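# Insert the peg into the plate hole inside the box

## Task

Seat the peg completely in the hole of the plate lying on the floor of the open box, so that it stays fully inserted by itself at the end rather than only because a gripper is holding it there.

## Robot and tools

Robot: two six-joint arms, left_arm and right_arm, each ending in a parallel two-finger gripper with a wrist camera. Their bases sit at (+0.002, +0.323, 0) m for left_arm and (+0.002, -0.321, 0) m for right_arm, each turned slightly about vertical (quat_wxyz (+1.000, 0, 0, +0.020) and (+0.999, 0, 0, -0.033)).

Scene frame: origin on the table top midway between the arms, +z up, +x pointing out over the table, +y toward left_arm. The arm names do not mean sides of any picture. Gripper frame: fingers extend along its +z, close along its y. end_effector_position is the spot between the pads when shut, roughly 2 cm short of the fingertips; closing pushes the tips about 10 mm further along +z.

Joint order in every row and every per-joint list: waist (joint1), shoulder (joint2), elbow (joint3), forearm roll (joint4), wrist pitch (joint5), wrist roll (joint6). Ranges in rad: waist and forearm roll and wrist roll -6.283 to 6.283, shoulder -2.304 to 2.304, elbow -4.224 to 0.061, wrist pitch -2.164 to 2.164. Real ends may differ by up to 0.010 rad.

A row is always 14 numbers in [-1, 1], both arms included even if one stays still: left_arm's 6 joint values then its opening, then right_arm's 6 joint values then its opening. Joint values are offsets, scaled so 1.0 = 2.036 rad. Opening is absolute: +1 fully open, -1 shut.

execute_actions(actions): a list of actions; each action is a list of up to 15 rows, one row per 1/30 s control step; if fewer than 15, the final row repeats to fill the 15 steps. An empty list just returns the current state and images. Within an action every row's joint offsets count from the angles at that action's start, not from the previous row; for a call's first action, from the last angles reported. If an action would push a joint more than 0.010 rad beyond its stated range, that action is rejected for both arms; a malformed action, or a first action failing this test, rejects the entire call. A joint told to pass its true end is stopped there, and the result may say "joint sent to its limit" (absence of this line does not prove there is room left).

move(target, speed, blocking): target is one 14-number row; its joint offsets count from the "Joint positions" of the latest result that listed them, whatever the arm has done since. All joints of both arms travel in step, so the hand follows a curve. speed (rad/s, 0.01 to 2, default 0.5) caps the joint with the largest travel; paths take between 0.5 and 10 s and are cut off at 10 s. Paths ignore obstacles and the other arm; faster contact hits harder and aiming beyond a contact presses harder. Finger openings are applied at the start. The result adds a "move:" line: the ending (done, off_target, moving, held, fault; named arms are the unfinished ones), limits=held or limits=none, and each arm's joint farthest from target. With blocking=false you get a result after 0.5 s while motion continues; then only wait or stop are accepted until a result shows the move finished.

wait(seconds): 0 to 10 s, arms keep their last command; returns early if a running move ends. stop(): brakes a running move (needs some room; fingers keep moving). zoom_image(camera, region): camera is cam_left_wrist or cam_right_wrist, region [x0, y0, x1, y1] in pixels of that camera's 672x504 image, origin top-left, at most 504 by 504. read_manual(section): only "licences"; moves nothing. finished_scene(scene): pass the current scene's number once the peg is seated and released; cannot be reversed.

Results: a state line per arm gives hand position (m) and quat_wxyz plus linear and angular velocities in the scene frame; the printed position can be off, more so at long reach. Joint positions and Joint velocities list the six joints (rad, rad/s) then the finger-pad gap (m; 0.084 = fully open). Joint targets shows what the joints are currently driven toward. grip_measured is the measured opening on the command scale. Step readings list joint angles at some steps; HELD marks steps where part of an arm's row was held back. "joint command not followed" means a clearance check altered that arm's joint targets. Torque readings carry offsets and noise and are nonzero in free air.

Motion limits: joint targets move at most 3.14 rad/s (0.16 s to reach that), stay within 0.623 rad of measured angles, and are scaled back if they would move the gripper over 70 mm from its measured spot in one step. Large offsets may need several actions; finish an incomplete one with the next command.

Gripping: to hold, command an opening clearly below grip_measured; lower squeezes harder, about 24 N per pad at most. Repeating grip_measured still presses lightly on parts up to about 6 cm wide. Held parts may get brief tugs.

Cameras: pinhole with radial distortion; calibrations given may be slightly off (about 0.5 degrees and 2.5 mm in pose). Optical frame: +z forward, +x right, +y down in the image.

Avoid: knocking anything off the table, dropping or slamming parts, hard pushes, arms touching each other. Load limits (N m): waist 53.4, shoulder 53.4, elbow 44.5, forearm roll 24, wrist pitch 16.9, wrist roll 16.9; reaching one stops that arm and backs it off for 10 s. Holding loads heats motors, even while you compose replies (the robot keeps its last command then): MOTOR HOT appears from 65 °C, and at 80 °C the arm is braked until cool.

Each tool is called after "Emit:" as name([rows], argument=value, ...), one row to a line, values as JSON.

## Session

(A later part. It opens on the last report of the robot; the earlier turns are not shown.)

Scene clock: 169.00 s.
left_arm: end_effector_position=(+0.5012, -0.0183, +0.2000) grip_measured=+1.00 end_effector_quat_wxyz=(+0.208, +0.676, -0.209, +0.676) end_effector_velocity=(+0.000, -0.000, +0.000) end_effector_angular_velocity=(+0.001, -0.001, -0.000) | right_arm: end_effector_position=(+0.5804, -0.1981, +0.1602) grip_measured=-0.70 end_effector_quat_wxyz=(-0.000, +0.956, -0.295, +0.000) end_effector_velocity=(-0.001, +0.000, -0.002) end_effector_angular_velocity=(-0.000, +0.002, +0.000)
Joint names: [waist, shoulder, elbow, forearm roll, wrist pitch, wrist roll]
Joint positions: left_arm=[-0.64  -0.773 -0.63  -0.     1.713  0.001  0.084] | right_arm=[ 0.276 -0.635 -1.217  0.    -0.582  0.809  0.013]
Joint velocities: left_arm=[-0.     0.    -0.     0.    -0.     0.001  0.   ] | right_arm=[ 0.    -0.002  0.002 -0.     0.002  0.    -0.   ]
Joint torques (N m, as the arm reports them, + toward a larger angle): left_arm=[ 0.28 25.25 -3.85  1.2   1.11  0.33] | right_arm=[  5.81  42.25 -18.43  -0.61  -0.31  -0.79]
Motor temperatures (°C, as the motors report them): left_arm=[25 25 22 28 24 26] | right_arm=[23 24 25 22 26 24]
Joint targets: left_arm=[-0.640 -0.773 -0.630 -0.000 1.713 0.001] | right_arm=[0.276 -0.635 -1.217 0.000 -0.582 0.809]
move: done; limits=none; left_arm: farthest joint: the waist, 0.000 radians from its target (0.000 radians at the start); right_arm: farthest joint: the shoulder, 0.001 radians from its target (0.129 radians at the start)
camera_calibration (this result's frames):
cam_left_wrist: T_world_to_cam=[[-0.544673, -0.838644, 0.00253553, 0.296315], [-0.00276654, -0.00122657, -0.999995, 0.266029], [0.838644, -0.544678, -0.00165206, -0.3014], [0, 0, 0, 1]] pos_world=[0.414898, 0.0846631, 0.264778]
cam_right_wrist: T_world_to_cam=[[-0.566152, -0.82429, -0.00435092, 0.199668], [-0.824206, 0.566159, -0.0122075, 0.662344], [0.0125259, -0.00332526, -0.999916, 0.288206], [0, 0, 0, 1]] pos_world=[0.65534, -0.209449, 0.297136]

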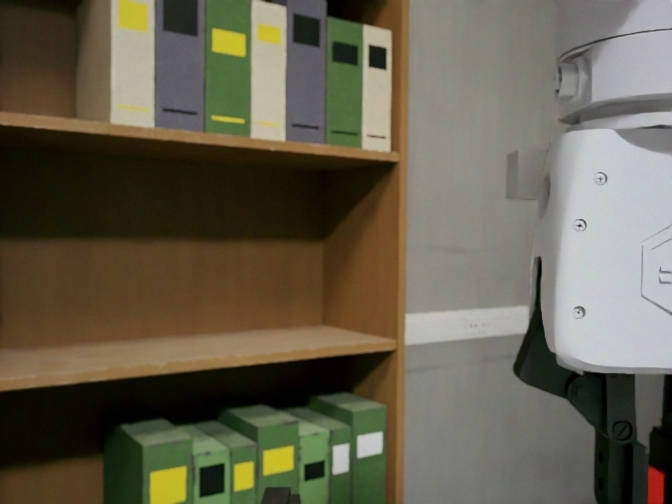

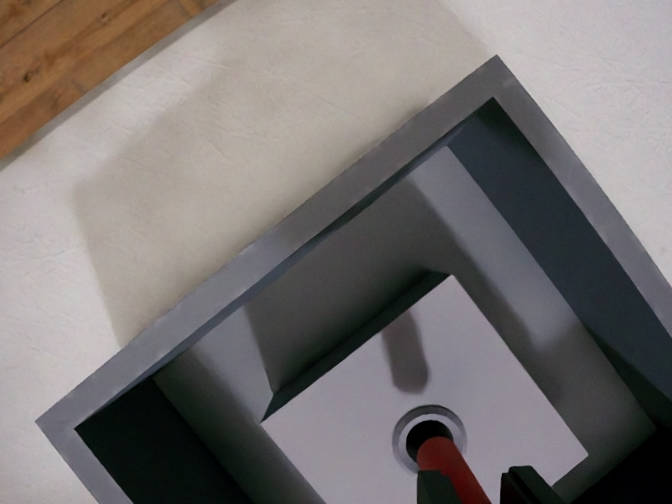

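Emit:
move(target=[0,0,0,0,0,0,1,0,-0.025,0.0042,0,0.0292,0,-0.95], speed=0.05)

Emit:
zoom_image(camera="cam_right_wrist", region=[340,370,540,504])

Scene clock: 183.90 s.
left_arm: end_effector_position=(+0.5012, -0.0183, +0.2000) grip_measured=+1.00 end_effector_quat_wxyz=(+0.208, +0.676, -0.209, +0.676) end_effector_velocity=(-0.000, -0.000, -0.000) end_effector_angular_velocity=(-0.001, +0.000, -0.000) | right_arm: end_effector_position=(+0.5793, -0.1984, +0.1273) grip_measured=-0.70 end_effector_quat_wxyz=(-0.000, +0.956, -0.295, +0.000) end_effector_velocity=(+0.000, -0.000, -0.001) end_effector_angular_velocity=(+0.000, -0.001, -0.001)
Joint names: [waist, shoulder, elbow, forearm roll, wrist pitch, wrist roll]
Joint positions: left_arm=[-0.64  -0.773 -0.63  -0.     1.713  0.001  0.084] | right_arm=[ 0.276 -0.686 -1.209  0.    -0.523  0.809  0.013]
Joint velocities: left_arm=[-0.    -0.001 -0.     0.     0.001 -0.001 -0.   ] | right_arm=[-0.    -0.002  0.    -0.     0.003  0.001 -0.   ]
Joint torques (N m, as the arm reports them, + toward a larger angle): left_arm=[ 1.11 25.83 -3.8   1.48  1.18  0.29] | right_arm=[  3.12  39.34 -17.19  -0.05  -0.03  -0.61]
Motor temperatures (°C, as the motors report them): left_arm=[25 25 22 28 24 26] | right_arm=[23 24 25 22 26 24]
Joint targets: left_arm=[-0.640 -0.773 -0.630 -0.000 1.713 0.001] | right_arm=[0.276 -0.686 -1.209 0.000 -0.522 0.809]
move: done; limits=none; left_arm: farthest joint: the waist, 0.000 radians from its target (0.000 radians at the start); right_arm: farthest joint: the waist, 0.000 radians from its target (0.000 radians at the start)
camera_calibration (this result's frames):
cam_left_wrist: T_world_to_cam=[[-0.544673, -0.838644, 0.00253541, 0.296315], [-0.00276648, -0.00122646, -0.999995, 0.266029], [0.838644, -0.544678, -0.00165207, -0.3014], [0, 0, 0, 1]] pos_world=[0.414898, 0.0846631, 0.264778]
cam_right_wrist: T_world_to_cam=[[-0.566154, -0.824288, -0.00432634, 0.198655], [-0.824205, 0.566161, -0.0121862, 0.661109], [0.0124944, -0.0033335, -0.999916, 0.255263], [0, 0, 0, 1]] pos_world=[0.65417, -0.209694, 0.264157]

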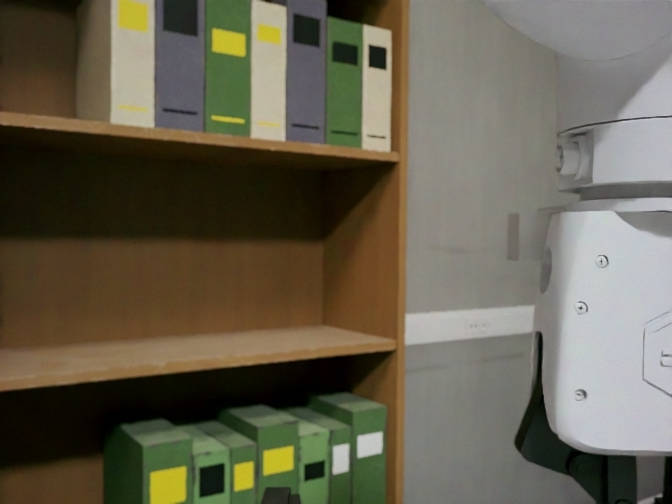

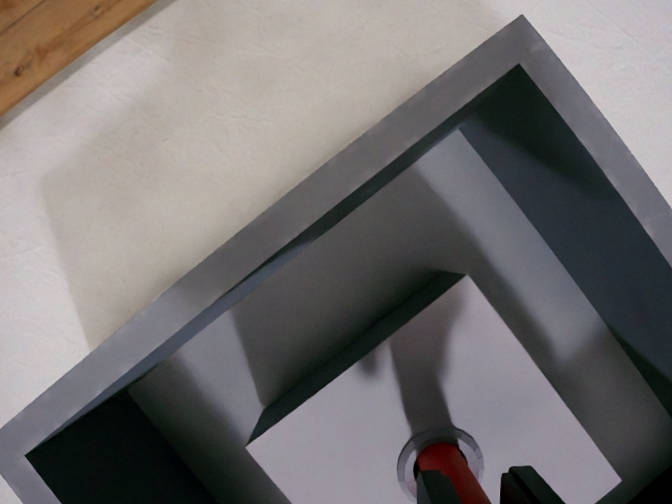

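Region (340, 370, 540, 504) of cam_right_wrist's 672x504 image, scaled by 2.520, with more detail than that image has; it fills the top 338 rows of this view, and the rest is white.

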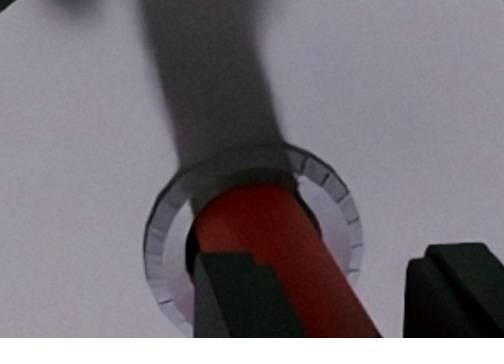

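Emit:
move(target=[0,0,0,0,0,0,1,0,-0.0332,-0.0013,0,0.0319,0,-0.95], speed=0.05)

Scene clock: 190.30 s.
left_arm: end_effector_position=(+0.5012, -0.0183, +0.2000) grip_measured=+1.00 end_effector_quat_wxyz=(+0.208, +0.676, -0.209, +0.676) end_effector_velocity=(+0.000, -0.000, +0.000) end_effector_angular_velocity=(+0.000, -0.001, -0.000) | right_arm: end_effector_position=(+0.5793, -0.1984, +0.0884) grip_measured=-0.70 end_effector_quat_wxyz=(-0.000, +0.956, -0.295, +0.000) end_effector_velocity=(+0.000, +0.000, -0.000) end_effector_angular_velocity=(+0.000, -0.000, -0.000)
Joint names: [waist, shoulder, elbow, forearm roll, wrist pitch, wrist roll]
Joint positions: left_arm=[-0.64  -0.773 -0.63  -0.     1.713  0.001  0.084] | right_arm=[ 0.276 -0.753 -1.211  0.    -0.458  0.809  0.013]
Joint velocities: left_arm=[-0.     0.    -0.001  0.    -0.001  0.001  0.   ] | right_arm=[ 0.    -0.001 -0.    -0.     0.001  0.     0.   ]
Joint torques (N m, as the arm reports them, + toward a larger angle): left_arm=[ 1.59 25.   -4.1   1.44  1.16  0.23] | right_arm=[  3.63  43.22 -17.02  -0.84   0.62  -0.63]
Motor temperatures (°C, as the motors report them): left_arm=[25 25 22 28 24 26] | right_arm=[23 24 25 22 26 24]
Joint targets: left_arm=[-0.640 -0.773 -0.630 -0.000 1.713 0.001] | right_arm=[0.276 -0.753 -1.211 0.000 -0.458 0.809]
move: done; limits=none; left_arm: farthest joint: the waist, 0.000 radians from its target (0.000 radians at the start); right_arm: farthest joint: the waist, 0.000 radians from its target (0.000 radians at the start)
camera_calibration (this result's frames):
cam_left_wrist: T_world_to_cam=[[-0.544673, -0.838644, 0.00253549, 0.296315], [-0.00276672, -0.0012264, -0.999995, 0.266029], [0.838644, -0.544678, -0.00165231, -0.3014], [0, 0, 0, 1]] pos_world=[0.414898, 0.0846631, 0.264778]
cam_right_wrist: T_world_to_cam=[[-0.56614, -0.824298, -0.00429798, 0.198501], [-0.824215, 0.566147, -0.0121488, 0.660619], [0.0124476, -0.00333549, -0.999917, 0.216397], [0, 0, 0, 1]] pos_world=[0.654178, -0.209662, 0.225258]

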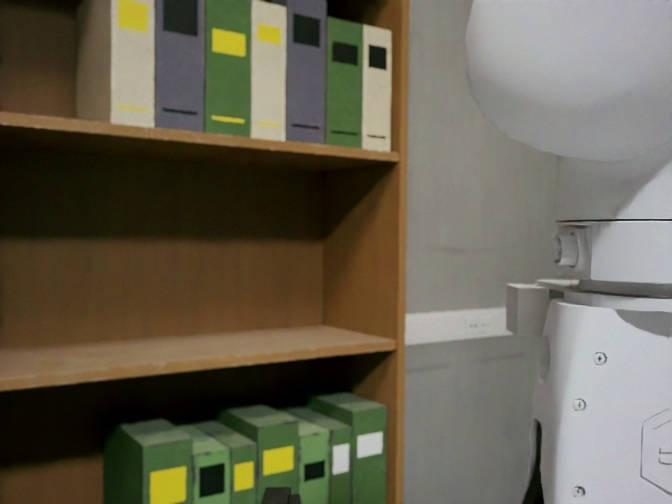

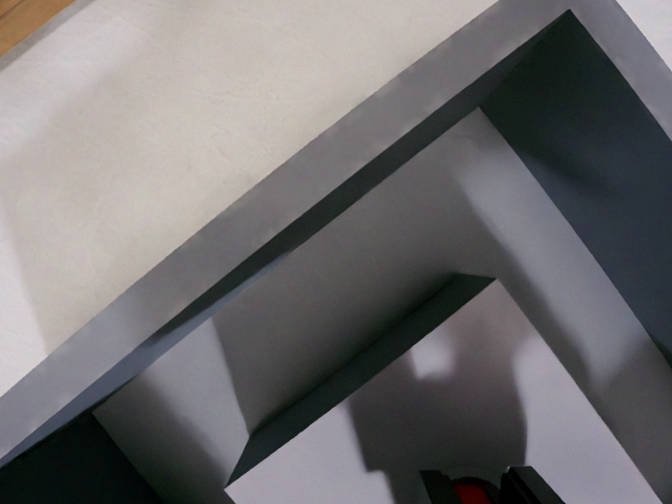

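Emit:
execute_actions([
  [[0,0,0,0,0,0,1,0,0,0,0,0,0,-0.3]],
  [[0,0,0,0,0,0,1,0,0.017,0.0007,0,-0.016,0,-0.3],[0,0,0,0,0,0,1,0,0.017,0.0007,0,-0.016,0,-0.3],[0,0,0,0,0,0,1,0,0.017,0.0007,0,-0.016,0,-0.3],[0,0,0,0,0,0,1,0,0.0332,0.0013,0,-0.0319,0,-0.3]],
  [[0,0,0,0,0,0,1,0,0,0,0,0,0,-1]],
])

Emit:
move(target=[0,0,0,0,0,0,1,0,-0.0145,0,0,0.0145,0,-1], speed=0.03)

Scene clock: 202.37 s.
left_arm: end_effector_position=(+0.5012, -0.0183, +0.2000) grip_measured=+1.00 end_effector_quat_wxyz=(+0.208, +0.676, -0.209, +0.676) end_effector_velocity=(+0.000, -0.000, -0.000) end_effector_angular_velocity=(+0.002, -0.001, +0.000) | right_arm: end_effector_position=(+0.5791, -0.1984, +0.1269) grip_measured=-1.00 end_effector_quat_wxyz=(-0.000, +0.956, -0.295, +0.000) end_effector_velocity=(-0.000, +0.000, -0.000) end_effector_angular_velocity=(-0.000, +0.001, +0.000)
Joint names: [waist, shoulder, elbow, forearm roll, wrist pitch, wrist roll]
Joint positions: left_arm=[-0.64  -0.773 -0.63  -0.     1.713  0.001  0.084] | right_arm=[ 0.276 -0.686 -1.209  0.    -0.522  0.809  0.   ]
Joint velocities: left_arm=[ 0.    -0.    -0.001  0.    -0.     0.002  0.   ] | right_arm=[ 0. -0. -0.  0. -0.  0.  0.]
Joint torques (N m, as the arm reports them, + toward a larger angle): left_arm=[ 1.29 25.15 -4.32  1.62  1.25  0.29] | right_arm=[  4.69  41.65 -16.18  -0.03  -0.36  -0.55]
Motor temperatures (°C, as the motors report them): left_arm=[25 25 22 28 24 26] | right_arm=[23 24 25 22 26 24]
Joint targets: left_arm=[-0.640 -0.773 -0.630 -0.000 1.713 0.001] | right_arm=[0.276 -0.686 -1.209 0.000 -0.522 0.809]
Step readings (joint positions; steps 1 to 15: 1st action; 16 to 30: 2nd action; 31 to 45: 3rd action):
0: left_arm=[-0.640 -0.773 -0.630 -0.000 1.713 0.001] | right_arm=[0.276 -0.753 -1.211 0.000 -0.458 0.809]
1: left_arm=[-0.640 -0.773 -0.630 -0.000 1.713 0.001] | right_arm=[0.276 -0.753 -1.211 0.000 -0.458 0.809]
2: left_arm=[-0.640 -0.773 -0.630 -0.000 1.713 0.001] | right_arm=[0.276 -0.753 -1.212 -0.000 -0.457 0.809]
4: left_arm=[-0.640 -0.773 -0.630 -0.000 1.713 0.001] | right_arm=[0.276 -0.753 -1.212 -0.000 -0.456 0.809]
8: left_arm=[-0.640 -0.773 -0.630 -0.000 1.713 0.001] | right_arm=[0.276 -0.753 -1.212 0.000 -0.457 0.809]
15: left_arm=[-0.640 -0.773 -0.630 -0.000 1.713 0.001] | right_arm=[0.276 -0.753 -1.211 0.000 -0.458 0.809]
16: left_arm=[-0.640 -0.773 -0.630 -0.000 1.713 0.001] | right_arm=[0.276 -0.753 -1.211 0.000 -0.458 0.809]
17: left_arm=[-0.640 -0.773 -0.630 -0.000 1.713 0.001] | right_arm=[0.276 -0.748 -1.210 0.000 -0.464 0.809]
19: left_arm=[-0.640 -0.773 -0.630 -0.000 1.713 0.001] | right_arm=[0.276 -0.730 -1.210 0.000 -0.479 0.809]
23: left_arm=[-0.640 -0.773 -0.630 -0.000 1.713 0.001] | right_arm=[0.276 -0.693 -1.211 0.000 -0.513 0.809]
30: left_arm=[-0.640 -0.773 -0.630 -0.000 1.713 0.001] | right_arm=[0.276 -0.686 -1.209 0.000 -0.522 0.809]
31: left_arm=[-0.640 -0.773 -0.630 -0.000 1.713 0.001] | right_arm=[0.276 -0.686 -1.209 0.000 -0.522 0.809]
32: left_arm=[-0.640 -0.773 -0.630 -0.000 1.713 0.001] | right_arm=[0.276 -0.686 -1.209 0.000 -0.522 0.809]
34: left_arm=[-0.640 -0.773 -0.630 -0.000 1.713 0.001] | right_arm=[0.276 -0.686 -1.209 0.000 -0.522 0.809]
38: left_arm=[-0.640 -0.773 -0.630 -0.000 1.713 0.001] | right_arm=[0.276 -0.686 -1.209 0.000 -0.522 0.809]
45: Joint positions above
camera_calibration (this result's frames):
cam_left_wrist: T_world_to_cam=[[-0.544673, -0.838644, 0.00253536, 0.296315], [-0.00276678, -0.00122621, -0.999995, 0.266029], [0.838644, -0.544678, -0.00165247, -0.3014], [0, 0, 0, 1]] pos_world=[0.414898, 0.0846631, 0.264778]
cam_right_wrist: T_world_to_cam=[[-0.566145, -0.824296, -0.00400095, 0.198492], [-0.824218, 0.566149, -0.0118785, 0.660953], [0.0120565, -0.0034273, -0.999921, 0.255133], [0, 0, 0, 1]] pos_world=[0.654068, -0.209707, 0.263758]

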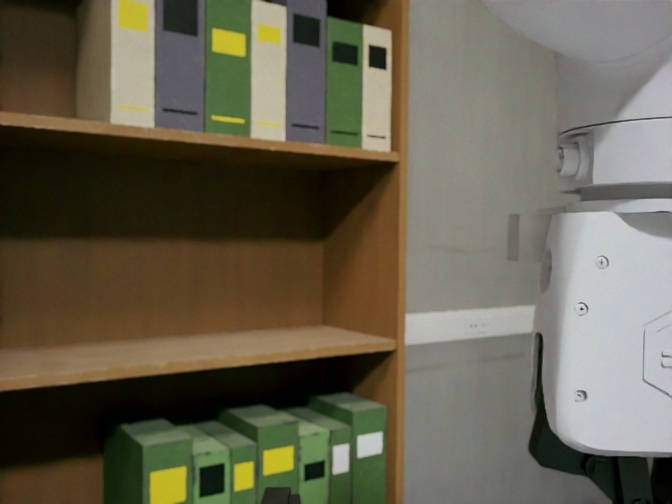

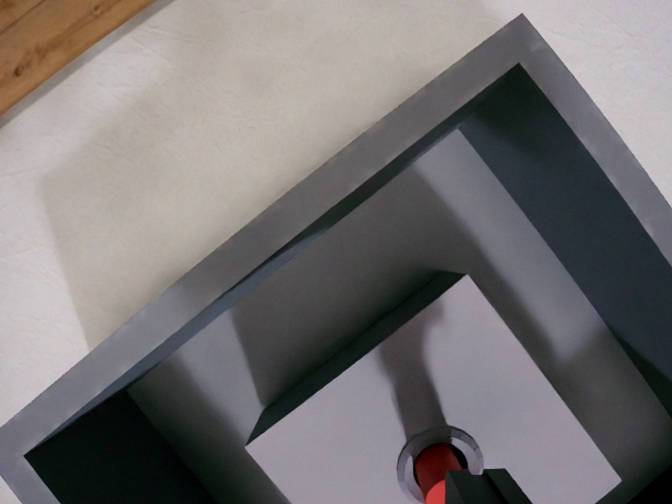

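Scene clock: 203.63 s.
left_arm: end_effector_position=(+0.5012, -0.0183, +0.2000) grip_measured=+1.00 end_effector_quat_wxyz=(+0.208, +0.676, -0.209, +0.676) end_effector_velocity=(+0.000, -0.000, +0.000) end_effector_angular_velocity=(-0.002, -0.000, -0.000) | right_arm: end_effector_position=(+0.5791, -0.1984, +0.1096) grip_measured=-1.00 end_effector_quat_wxyz=(-0.000, +0.956, -0.295, +0.000) end_effector_velocity=(-0.000, -0.000, -0.001) end_effector_angular_velocity=(-0.000, +0.001, -0.002)
Joint names: [waist, shoulder, elbow, forearm roll, wrist pitch, wrist roll]
Joint positions: left_arm=[-0.64  -0.773 -0.63  -0.     1.713  0.001  0.084] | right_arm=[ 0.276 -0.716 -1.209  0.    -0.493  0.809  0.   ]
Joint velocities: left_arm=[-0.    -0.001 -0.002 -0.     0.    -0.001  0.   ] | right_arm=[-0.    -0.001 -0.     0.     0.     0.002  0.   ]
Joint torques (N m, as the arm reports them, + toward a larger angle): left_arm=[-0.17 25.82 -3.93  1.43  1.14  0.32] | right_arm=[  4.43  40.18 -16.89  -0.25  -0.43  -0.63]
Motor temperatures (°C, as the motors report them): left_arm=[25 25 22 28 24 26] | right_arm=[23 24 25 22 26 24]
Joint targets: left_arm=[-0.640 -0.773 -0.630 -0.000 1.713 0.001] | right_arm=[0.276 -0.716 -1.209 0.000 -0.493 0.809]
move: done; limits=none; left_arm: farthest joint: the waist, 0.000 radians from its target (0.000 radians at the start); right_arm: farthest joint: the waist, 0.000 radians from its target (0.000 radians at the start)
camera_calibration (this result's frames):
cam_left_wrist: T_world_to_cam=[[-0.544673, -0.838644, 0.00253526, 0.296315], [-0.00276682, -0.00122607, -0.999995, 0.266029], [0.838644, -0.544678, -0.00165257, -0.3014], [0, 0, 0, 1]] pos_world=[0.414898, 0.0846631, 0.264778]
cam_right_wrist: T_world_to_cam=[[-0.566146, -0.824295, -0.00404341, 0.198417], [-0.824216, 0.56615, -0.011922, 0.660741], [0.0121164, -0.00341696, -0.999921, 0.237774], [0, 0, 0, 1]] pos_world=[0.654045, -0.209712, 0.246434]

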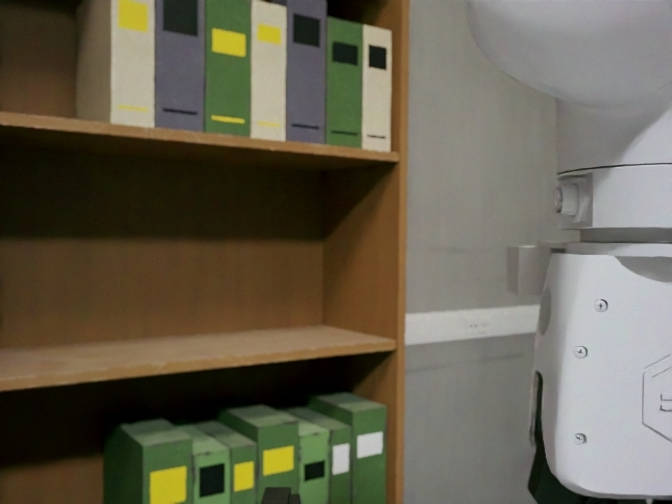

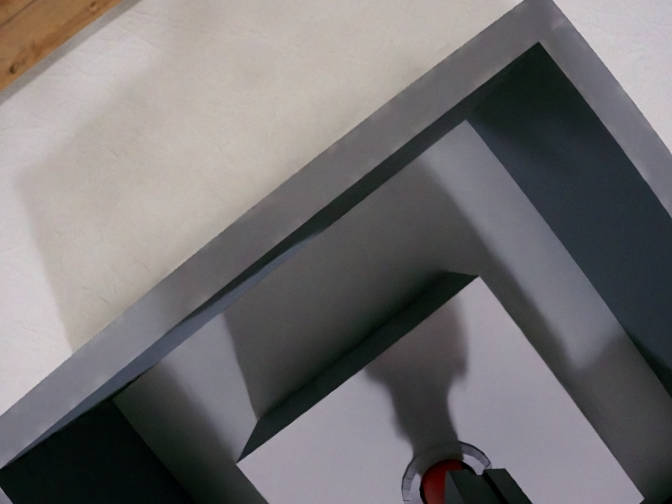

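No clear contact yet, so the peg probably dropped. I'll go 5 mm lower.

Emit:
move(target=[0,0,0,0,0,0,1,0,-0.0042,0,0,0.0042,0,-1], speed=0.015)

Scene clock: 207.93 s.
left_arm: end_effector_position=(+0.5012, -0.0183, +0.2000) grip_measured=+1.00 end_effector_quat_wxyz=(+0.208, +0.676, -0.209, +0.676) end_effector_velocity=(+0.000, -0.000, +0.001) end_effector_angular_velocity=(+0.001, -0.002, +0.000) | right_arm: end_effector_position=(+0.5806, -0.1981, +0.1062) grip_measured=-1.00 end_effector_quat_wxyz=(-0.001, +0.956, -0.295, +0.002) end_effector_velocity=(-0.001, -0.000, -0.002) end_effector_angular_velocity=(-0.000, +0.002, -0.001)
Joint names: [waist, shoulder, elbow, forearm roll, wrist pitch, wrist roll]
Joint positions: left_arm=[-0.64  -0.773 -0.63  -0.     1.713  0.001  0.084] | right_arm=[ 0.276 -0.723 -1.211  0.    -0.484  0.809  0.   ]
Joint velocities: left_arm=[ 0.     0.001 -0.    -0.    -0.     0.002  0.   ] | right_arm=[ 0.    -0.002  0.002 -0.     0.002  0.001  0.   ]
Joint torques (N m, as the arm reports them, + toward a larger angle): left_arm=[ 0.68 25.66 -3.83  1.53  1.22  0.27] | right_arm=[ 4.82 25.44 -1.84 -0.35 -0.03 -0.44]
Motor temperatures (°C, as the motors report them): left_arm=[25 25 22 28 24 26] | right_arm=[23 24 25 22 26 24]
Joint targets: left_arm=[-0.640 -0.773 -0.630 -0.000 1.713 0.001] | right_arm=[0.276 -0.724 -1.209 0.000 -0.484 0.809]
move: done; limits=none; left_arm: farthest joint: the waist, 0.000 radians from its target (0.000 radians at the start); right_arm: farthest joint: the shoulder, 0.002 radians from its target (0.009 radians at the start)
camera_calibration (this result's frames):
cam_left_wrist: T_world_to_cam=[[-0.544673, -0.838644, 0.00253526, 0.296315], [-0.0027667, -0.00122615, -0.999995, 0.266029], [0.838644, -0.544678, -0.00165242, -0.3014], [0, 0, 0, 1]] pos_world=[0.414898, 0.0846631, 0.264778]
cam_right_wrist: T_world_to_cam=[[-0.566134, -0.824286, -0.00674551, 0.199773], [-0.824163, 0.566168, -0.0144863, 0.661985], [0.0157599, -0.00264175, -0.999872, 0.232433], [0, 0, 0, 1]] pos_world=[0.655018, -0.20951, 0.24334]

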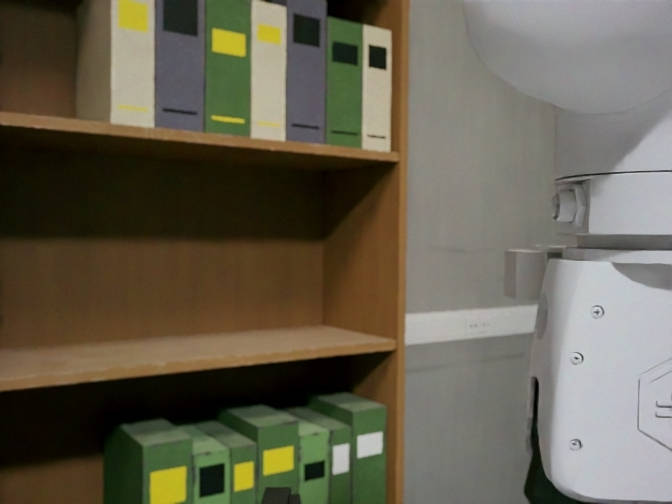

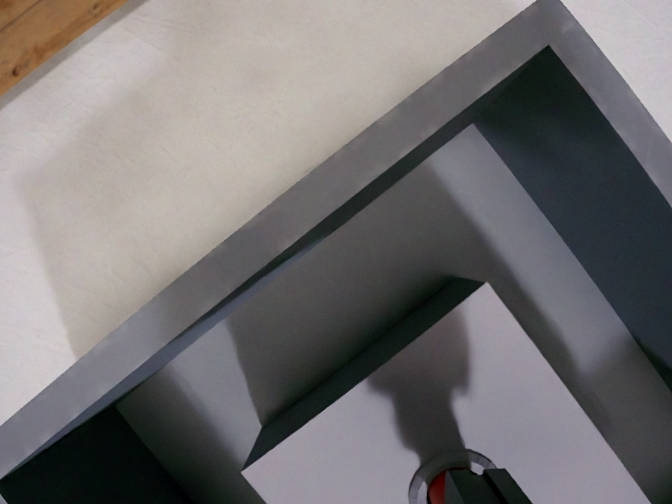

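The peg has bottomed out. Lifting clear.

Emit:
move(target=[0,0,0,0,0,0,1,0,0.04,0,0,-0.04,0,-1], speed=0.2)

Emit:
finished_scene(scene=1)

Scene clock: 213.47 s.
left_arm: end_effector_position=(+0.5012, -0.0183, +0.2000) grip_measured=+1.00 end_effector_quat_wxyz=(+0.208, +0.676, -0.209, +0.676) end_effector_velocity=(+0.001, -0.001, +0.001) end_effector_angular_velocity=(-0.000, -0.002, -0.000) | right_arm: end_effector_position=(+0.5796, -0.1983, +0.1540) grip_measured=-1.00 end_effector_quat_wxyz=(-0.001, +0.956, -0.295, +0.002) end_effector_velocity=(+0.001, +0.000, +0.002) end_effector_angular_velocity=(+0.001, -0.003, +0.000)
Joint names: [waist, shoulder, elbow, forearm roll, wrist pitch, wrist roll]
Joint positions: left_arm=[-0.64  -0.773 -0.63  -0.     1.713  0.001  0.084] | right_arm=[ 0.276 -0.641 -1.211  0.    -0.566  0.809  0.   ]
Joint velocities: left_arm=[-0.    -0.    -0.002  0.     0.     0.001 -0.   ] | right_arm=[-0.     0.002 -0.001  0.    -0.    -0.     0.   ]
Joint torques (N m, as the arm reports them, + toward a larger angle): left_arm=[ 0.4  26.17 -4.21  1.43  1.11  0.27] | right_arm=[  3.42  41.83 -17.51  -0.48  -0.17  -0.66]
Motor temperatures (°C, as the motors report them): left_arm=[25 25 22 28 24 26] | right_arm=[23 24 25 22 26 24]
Joint targets: left_arm=[-0.640 -0.773 -0.630 -0.000 1.713 0.001] | right_arm=[0.276 -0.641 -1.211 0.000 -0.566 0.809]
move: done; limits=none; left_arm: farthest joint: the waist, 0.000 radians from its target (0.000 radians at the start); right_arm: farthest joint: the waist, 0.000 radians from its target (0.000 radians at the start)
camera_calibration (this result's frames):
cam_left_wrist: T_world_to_cam=[[-0.544673, -0.838644, 0.00253536, 0.296315], [-0.00276672, -0.00122625, -0.999995, 0.266029], [0.838644, -0.544678, -0.00165239, -0.3014], [0, 0, 0, 1]] pos_world=[0.414898, 0.0846631, 0.264778]
cam_right_wrist: T_world_to_cam=[[-0.566131, -0.82429, -0.00645813, 0.199316], [-0.824172, 0.566161, -0.0142063, 0.661942], [0.0153665, -0.00272002, -0.999878, 0.280441], [0, 0, 0, 1]] pos_world=[0.654084, -0.209708, 0.291098]

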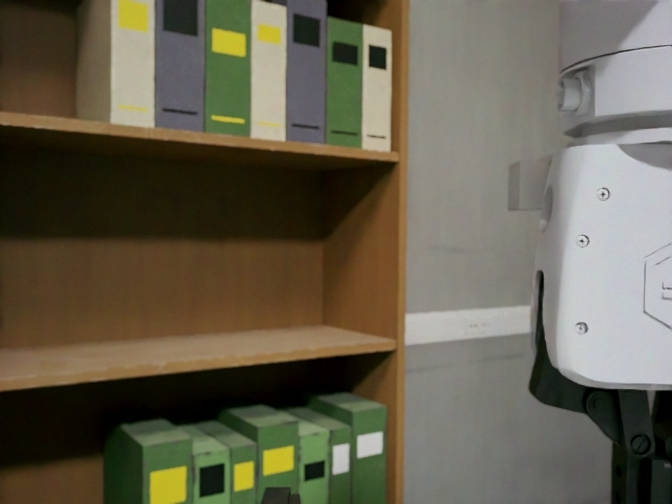

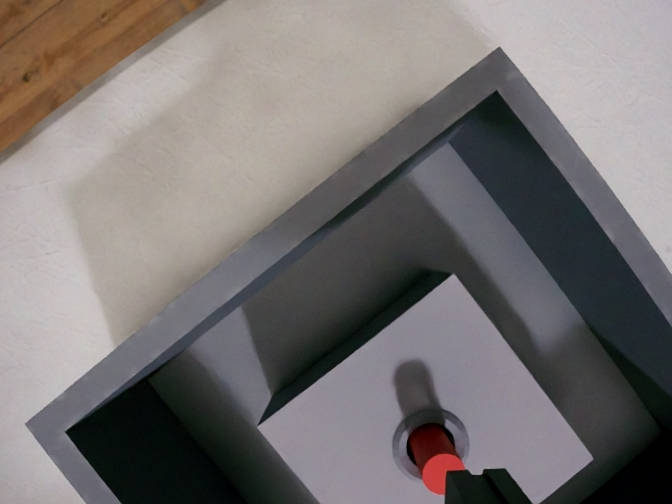

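The scene is finished: the task was done.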